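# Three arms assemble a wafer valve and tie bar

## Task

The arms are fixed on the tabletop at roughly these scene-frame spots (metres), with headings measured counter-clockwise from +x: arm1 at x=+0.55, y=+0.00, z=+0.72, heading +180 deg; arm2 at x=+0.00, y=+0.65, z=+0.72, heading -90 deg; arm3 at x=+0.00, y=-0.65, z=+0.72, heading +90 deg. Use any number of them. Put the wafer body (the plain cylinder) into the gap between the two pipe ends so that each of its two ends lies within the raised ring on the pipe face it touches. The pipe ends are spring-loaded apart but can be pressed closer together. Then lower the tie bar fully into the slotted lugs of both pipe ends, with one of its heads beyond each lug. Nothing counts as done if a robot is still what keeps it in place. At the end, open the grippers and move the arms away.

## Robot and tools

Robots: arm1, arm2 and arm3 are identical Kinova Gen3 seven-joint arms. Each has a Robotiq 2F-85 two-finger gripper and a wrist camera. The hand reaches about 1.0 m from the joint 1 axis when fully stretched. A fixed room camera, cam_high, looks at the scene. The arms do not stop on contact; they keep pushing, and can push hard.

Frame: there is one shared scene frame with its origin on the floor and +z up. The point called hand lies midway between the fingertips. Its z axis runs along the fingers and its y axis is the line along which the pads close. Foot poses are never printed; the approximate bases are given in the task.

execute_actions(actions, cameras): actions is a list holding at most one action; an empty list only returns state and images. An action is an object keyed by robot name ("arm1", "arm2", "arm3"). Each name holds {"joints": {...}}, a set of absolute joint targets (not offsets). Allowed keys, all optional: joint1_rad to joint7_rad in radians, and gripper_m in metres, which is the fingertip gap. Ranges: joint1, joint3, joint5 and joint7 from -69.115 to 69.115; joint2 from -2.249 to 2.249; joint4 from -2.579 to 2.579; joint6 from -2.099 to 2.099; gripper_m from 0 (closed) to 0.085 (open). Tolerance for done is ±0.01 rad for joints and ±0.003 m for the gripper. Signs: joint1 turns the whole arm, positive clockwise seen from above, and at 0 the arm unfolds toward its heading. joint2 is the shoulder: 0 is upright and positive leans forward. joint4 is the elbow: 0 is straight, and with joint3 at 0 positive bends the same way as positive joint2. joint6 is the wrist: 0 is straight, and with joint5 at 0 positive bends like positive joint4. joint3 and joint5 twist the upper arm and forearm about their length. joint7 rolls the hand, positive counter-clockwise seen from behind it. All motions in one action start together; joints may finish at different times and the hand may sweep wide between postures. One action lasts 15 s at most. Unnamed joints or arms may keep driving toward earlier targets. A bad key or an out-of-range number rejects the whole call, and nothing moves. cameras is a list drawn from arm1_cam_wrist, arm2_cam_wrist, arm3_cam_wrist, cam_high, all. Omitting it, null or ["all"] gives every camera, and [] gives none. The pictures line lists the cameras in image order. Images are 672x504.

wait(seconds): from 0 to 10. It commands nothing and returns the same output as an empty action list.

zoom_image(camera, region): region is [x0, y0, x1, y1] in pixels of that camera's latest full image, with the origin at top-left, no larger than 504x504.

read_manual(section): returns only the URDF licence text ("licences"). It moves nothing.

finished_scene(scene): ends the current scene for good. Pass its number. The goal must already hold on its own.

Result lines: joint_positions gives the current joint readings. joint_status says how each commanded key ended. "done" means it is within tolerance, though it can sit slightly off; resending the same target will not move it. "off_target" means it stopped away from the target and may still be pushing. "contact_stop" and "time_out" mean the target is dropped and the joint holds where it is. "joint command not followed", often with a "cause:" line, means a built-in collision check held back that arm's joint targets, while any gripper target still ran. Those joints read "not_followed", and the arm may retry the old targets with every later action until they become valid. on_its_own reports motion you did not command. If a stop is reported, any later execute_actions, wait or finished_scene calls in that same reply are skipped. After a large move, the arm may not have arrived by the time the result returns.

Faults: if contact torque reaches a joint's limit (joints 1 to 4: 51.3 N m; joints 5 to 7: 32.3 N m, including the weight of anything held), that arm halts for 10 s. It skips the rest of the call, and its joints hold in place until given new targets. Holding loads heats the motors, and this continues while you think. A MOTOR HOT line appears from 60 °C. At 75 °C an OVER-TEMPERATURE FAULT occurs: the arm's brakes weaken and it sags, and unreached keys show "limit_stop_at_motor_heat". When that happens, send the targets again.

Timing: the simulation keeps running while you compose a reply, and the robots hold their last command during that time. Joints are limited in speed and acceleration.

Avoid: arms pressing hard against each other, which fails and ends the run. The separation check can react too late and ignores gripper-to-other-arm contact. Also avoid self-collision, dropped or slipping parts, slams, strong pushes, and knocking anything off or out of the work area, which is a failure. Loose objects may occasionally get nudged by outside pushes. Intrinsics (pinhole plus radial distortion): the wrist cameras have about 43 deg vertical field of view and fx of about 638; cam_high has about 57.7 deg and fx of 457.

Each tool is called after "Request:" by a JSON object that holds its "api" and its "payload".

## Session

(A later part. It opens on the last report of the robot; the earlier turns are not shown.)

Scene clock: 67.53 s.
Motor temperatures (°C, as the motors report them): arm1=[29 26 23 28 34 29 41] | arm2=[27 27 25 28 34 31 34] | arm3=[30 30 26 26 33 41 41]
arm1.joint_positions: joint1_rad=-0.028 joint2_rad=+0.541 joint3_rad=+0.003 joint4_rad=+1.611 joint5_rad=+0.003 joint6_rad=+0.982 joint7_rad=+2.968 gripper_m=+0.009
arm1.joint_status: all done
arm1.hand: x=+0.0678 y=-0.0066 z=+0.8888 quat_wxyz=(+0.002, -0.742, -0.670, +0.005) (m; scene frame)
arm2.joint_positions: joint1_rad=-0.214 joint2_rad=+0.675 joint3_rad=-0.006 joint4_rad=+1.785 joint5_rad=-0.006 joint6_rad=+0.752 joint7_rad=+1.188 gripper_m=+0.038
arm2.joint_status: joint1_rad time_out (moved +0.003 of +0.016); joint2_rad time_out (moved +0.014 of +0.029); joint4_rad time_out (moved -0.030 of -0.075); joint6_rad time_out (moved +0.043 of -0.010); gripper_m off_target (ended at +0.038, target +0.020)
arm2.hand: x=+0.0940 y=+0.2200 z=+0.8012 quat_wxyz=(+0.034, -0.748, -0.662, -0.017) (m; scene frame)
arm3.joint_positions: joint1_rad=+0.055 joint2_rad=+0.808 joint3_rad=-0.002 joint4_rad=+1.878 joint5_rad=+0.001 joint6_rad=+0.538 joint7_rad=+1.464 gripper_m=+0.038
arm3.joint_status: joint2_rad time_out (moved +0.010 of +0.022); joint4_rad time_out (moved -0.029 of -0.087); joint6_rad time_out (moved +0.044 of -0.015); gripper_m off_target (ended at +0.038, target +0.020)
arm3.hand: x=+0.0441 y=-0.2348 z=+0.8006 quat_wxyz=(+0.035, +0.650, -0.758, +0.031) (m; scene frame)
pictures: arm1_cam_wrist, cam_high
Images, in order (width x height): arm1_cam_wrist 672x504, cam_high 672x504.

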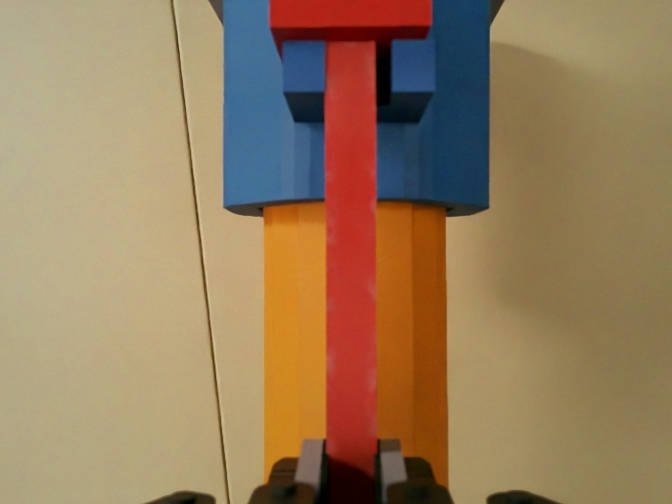

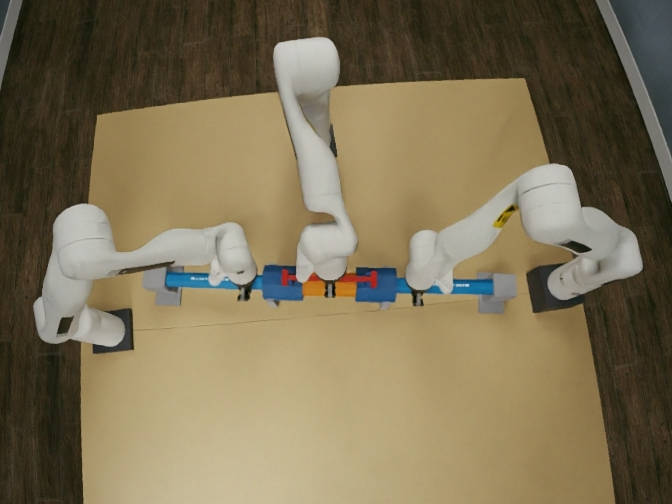

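Both in. Release arm1, lift, then release the others.

Request:
{"api": "execute_actions", "payload": {"actions": [{"arm1":{"joints":{"gripper_m":0.05}}}], "cameras": []}}

Request:
{"api": "execute_actions", "payload": {"actions": [{"arm1":{"joints":{"joint2_rad":0.3,"joint4_rad":1.4,"joint6_rad":1.44}},"arm2":{"joints":{"gripper_m":0.085}},"arm3":{"joints":{"gripper_m":0.085}}}], "cameras": []}}

Request:
{"api": "execute_actions", "payload": {"actions": [{"arm1":{"joints":{"joint2_rad":-0.2,"joint4_rad":1.6,"joint6_rad":1.74}},"arm2":{"joints":{"joint2_rad":0.2,"joint4_rad":1.7,"joint6_rad":1.24}},"arm3":{"joints":{"joint2_rad":0.3,"joint4_rad":1.88,"joint6_rad":0.96}}}], "cameras": ["cam_high"]}}

Request:
{"api": "zoom_image", "payload": {"camera": "cam_high", "region": [240, 240, 420, 320]}}

Scene clock: 68.67 s.
Motor temperatures (°C, as the motors report them): arm1=[29 26 23 28 34 29 41] | arm2=[27 27 25 28 34 31 34] | arm3=[30 30 26 26 33 41 41]
arm1.joint_positions: joint1_rad=-0.030 joint2_rad=+0.550 joint3_rad=+0.000 joint4_rad=+1.613 joint5_rad=+0.000 joint6_rad=+0.979 joint7_rad=+2.969 gripper_m=+0.050
arm1.joint_status: all done
arm1.hand: x=+0.0692 y=-0.0096 z=+0.8841 quat_wxyz=(-0.002, -0.741, -0.671, +0.003) (m; scene frame)
arm2.joint_positions: joint1_rad=-0.214 joint2_rad=+0.675 joint3_rad=-0.006 joint4_rad=+1.784 joint5_rad=-0.006 joint6_rad=+0.752 joint7_rad=+1.188 gripper_m=+0.038
arm2.joint_status: not commanded
arm2.hand: x=+0.0940 y=+0.2194 z=+0.8013 quat_wxyz=(+0.034, -0.748, -0.662, -0.016) (m; scene frame)
arm3.joint_positions: joint1_rad=+0.055 joint2_rad=+0.808 joint3_rad=-0.002 joint4_rad=+1.878 joint5_rad=+0.001 joint6_rad=+0.538 joint7_rad=+1.464 gripper_m=+0.038
arm3.joint_status: not commanded
arm3.hand: x=+0.0441 y=-0.2348 z=+0.8006 quat_wxyz=(+0.035, +0.650, -0.758, +0.031) (m; scene frame)
pictures: none
No camera images: the call's "cameras" was empty. Leave "cameras" out to get every camera's image.

Scene clock: 69.97 s.
Motor temperatures (°C, as the motors report them): arm1=[29 26 23 28 34 29 41] | arm2=[27 27 25 28 34 31 34] | arm3=[30 30 26 26 33 41 41]
arm1.joint_positions: joint1_rad=-0.030 joint2_rad=+0.300 joint3_rad=+0.000 joint4_rad=+1.400 joint5_rad=+0.000 joint6_rad=+1.440 joint7_rad=+2.969 gripper_m=+0.050
arm1.joint_status: all done
arm1.hand: x=+0.1135 y=-0.0050 z=+1.0622 quat_wxyz=(-0.002, -0.741, -0.671, +0.004) (m; scene frame)
arm2.joint_positions: joint1_rad=-0.208 joint2_rad=+0.677 joint3_rad=+0.000 joint4_rad=+1.779 joint5_rad=+0.000 joint6_rad=+0.748 joint7_rad=+1.189 gripper_m=+0.085
arm2.joint_status: all done
arm2.hand: x=+0.0884 y=+0.2147 z=+0.8012 quat_wxyz=(+0.033, -0.750, -0.661, -0.012) (m; scene frame)
arm3.joint_positions: joint1_rad=+0.056 joint2_rad=+0.809 joint3_rad=+0.000 joint4_rad=+1.873 joint5_rad=+0.000 joint6_rad=+0.536 joint7_rad=+1.462 gripper_m=+0.085
arm3.joint_status: all done
arm3.hand: x=+0.0455 y=-0.2318 z=+0.8005 quat_wxyz=(+0.033, +0.649, -0.760, +0.029) (m; scene frame)
pictures: none
No camera images: the call's "cameras" was empty. Leave "cameras" out to get every camera's image.

Scene clock: 71.67 s.
Motor temperatures (°C, as the motors report them): arm1=[29 26 23 28 34 29 41] | arm2=[27 27 25 28 34 31 34] | arm3=[30 30 26 26 33 41 41]
arm1.joint_positions: joint1_rad=-0.030 joint2_rad=-0.200 joint3_rad=+0.000 joint4_rad=+1.600 joint5_rad=+0.000 joint6_rad=+1.740 joint7_rad=+2.969 gripper_m=+0.050
arm1.joint_status: all done
arm1.hand: x=+0.3230 y=+0.0114 z=+1.1659 quat_wxyz=(-0.002, -0.741, -0.671, +0.004) (m; scene frame)
arm2.joint_positions: joint1_rad=-0.208 joint2_rad=+0.200 joint3_rad=+0.000 joint4_rad=+1.700 joint5_rad=+0.000 joint6_rad=+1.240 joint7_rad=+1.189 gripper_m=+0.085
arm2.joint_status: all done
arm2.hand: x=+0.0751 y=+0.2734 z=+1.0270 quat_wxyz=(+0.004, -0.750, -0.661, +0.003) (m; scene frame)
arm3.joint_positions: joint1_rad=+0.056 joint2_rad=+0.300 joint3_rad=+0.000 joint4_rad=+1.880 joint5_rad=+0.000 joint6_rad=+0.960 joint7_rad=+1.462 gripper_m=+0.085
arm3.joint_status: all done
arm3.hand: x=+0.0453 y=-0.2669 z=+1.0134 quat_wxyz=(+0.006, +0.649, -0.761, +0.001) (m; scene frame)
pictures: cam_high
Images, in order (width x height): cam_high 672x504.

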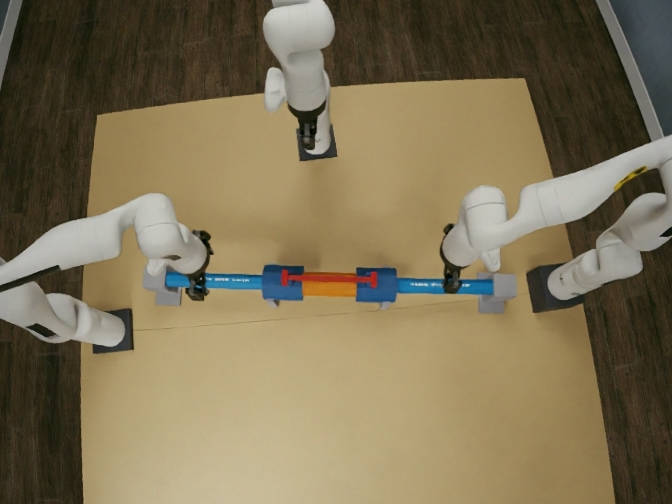

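Region (240, 240, 420, 320) of cam_high's 672x504 image, scaled by 2.800, with more detail than that image has.

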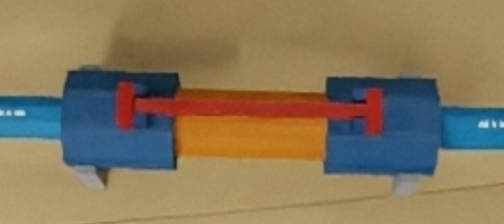

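Request:
{"api": "finished_scene", "payload": {"scene": 1}}

The scene is finished: the task was done.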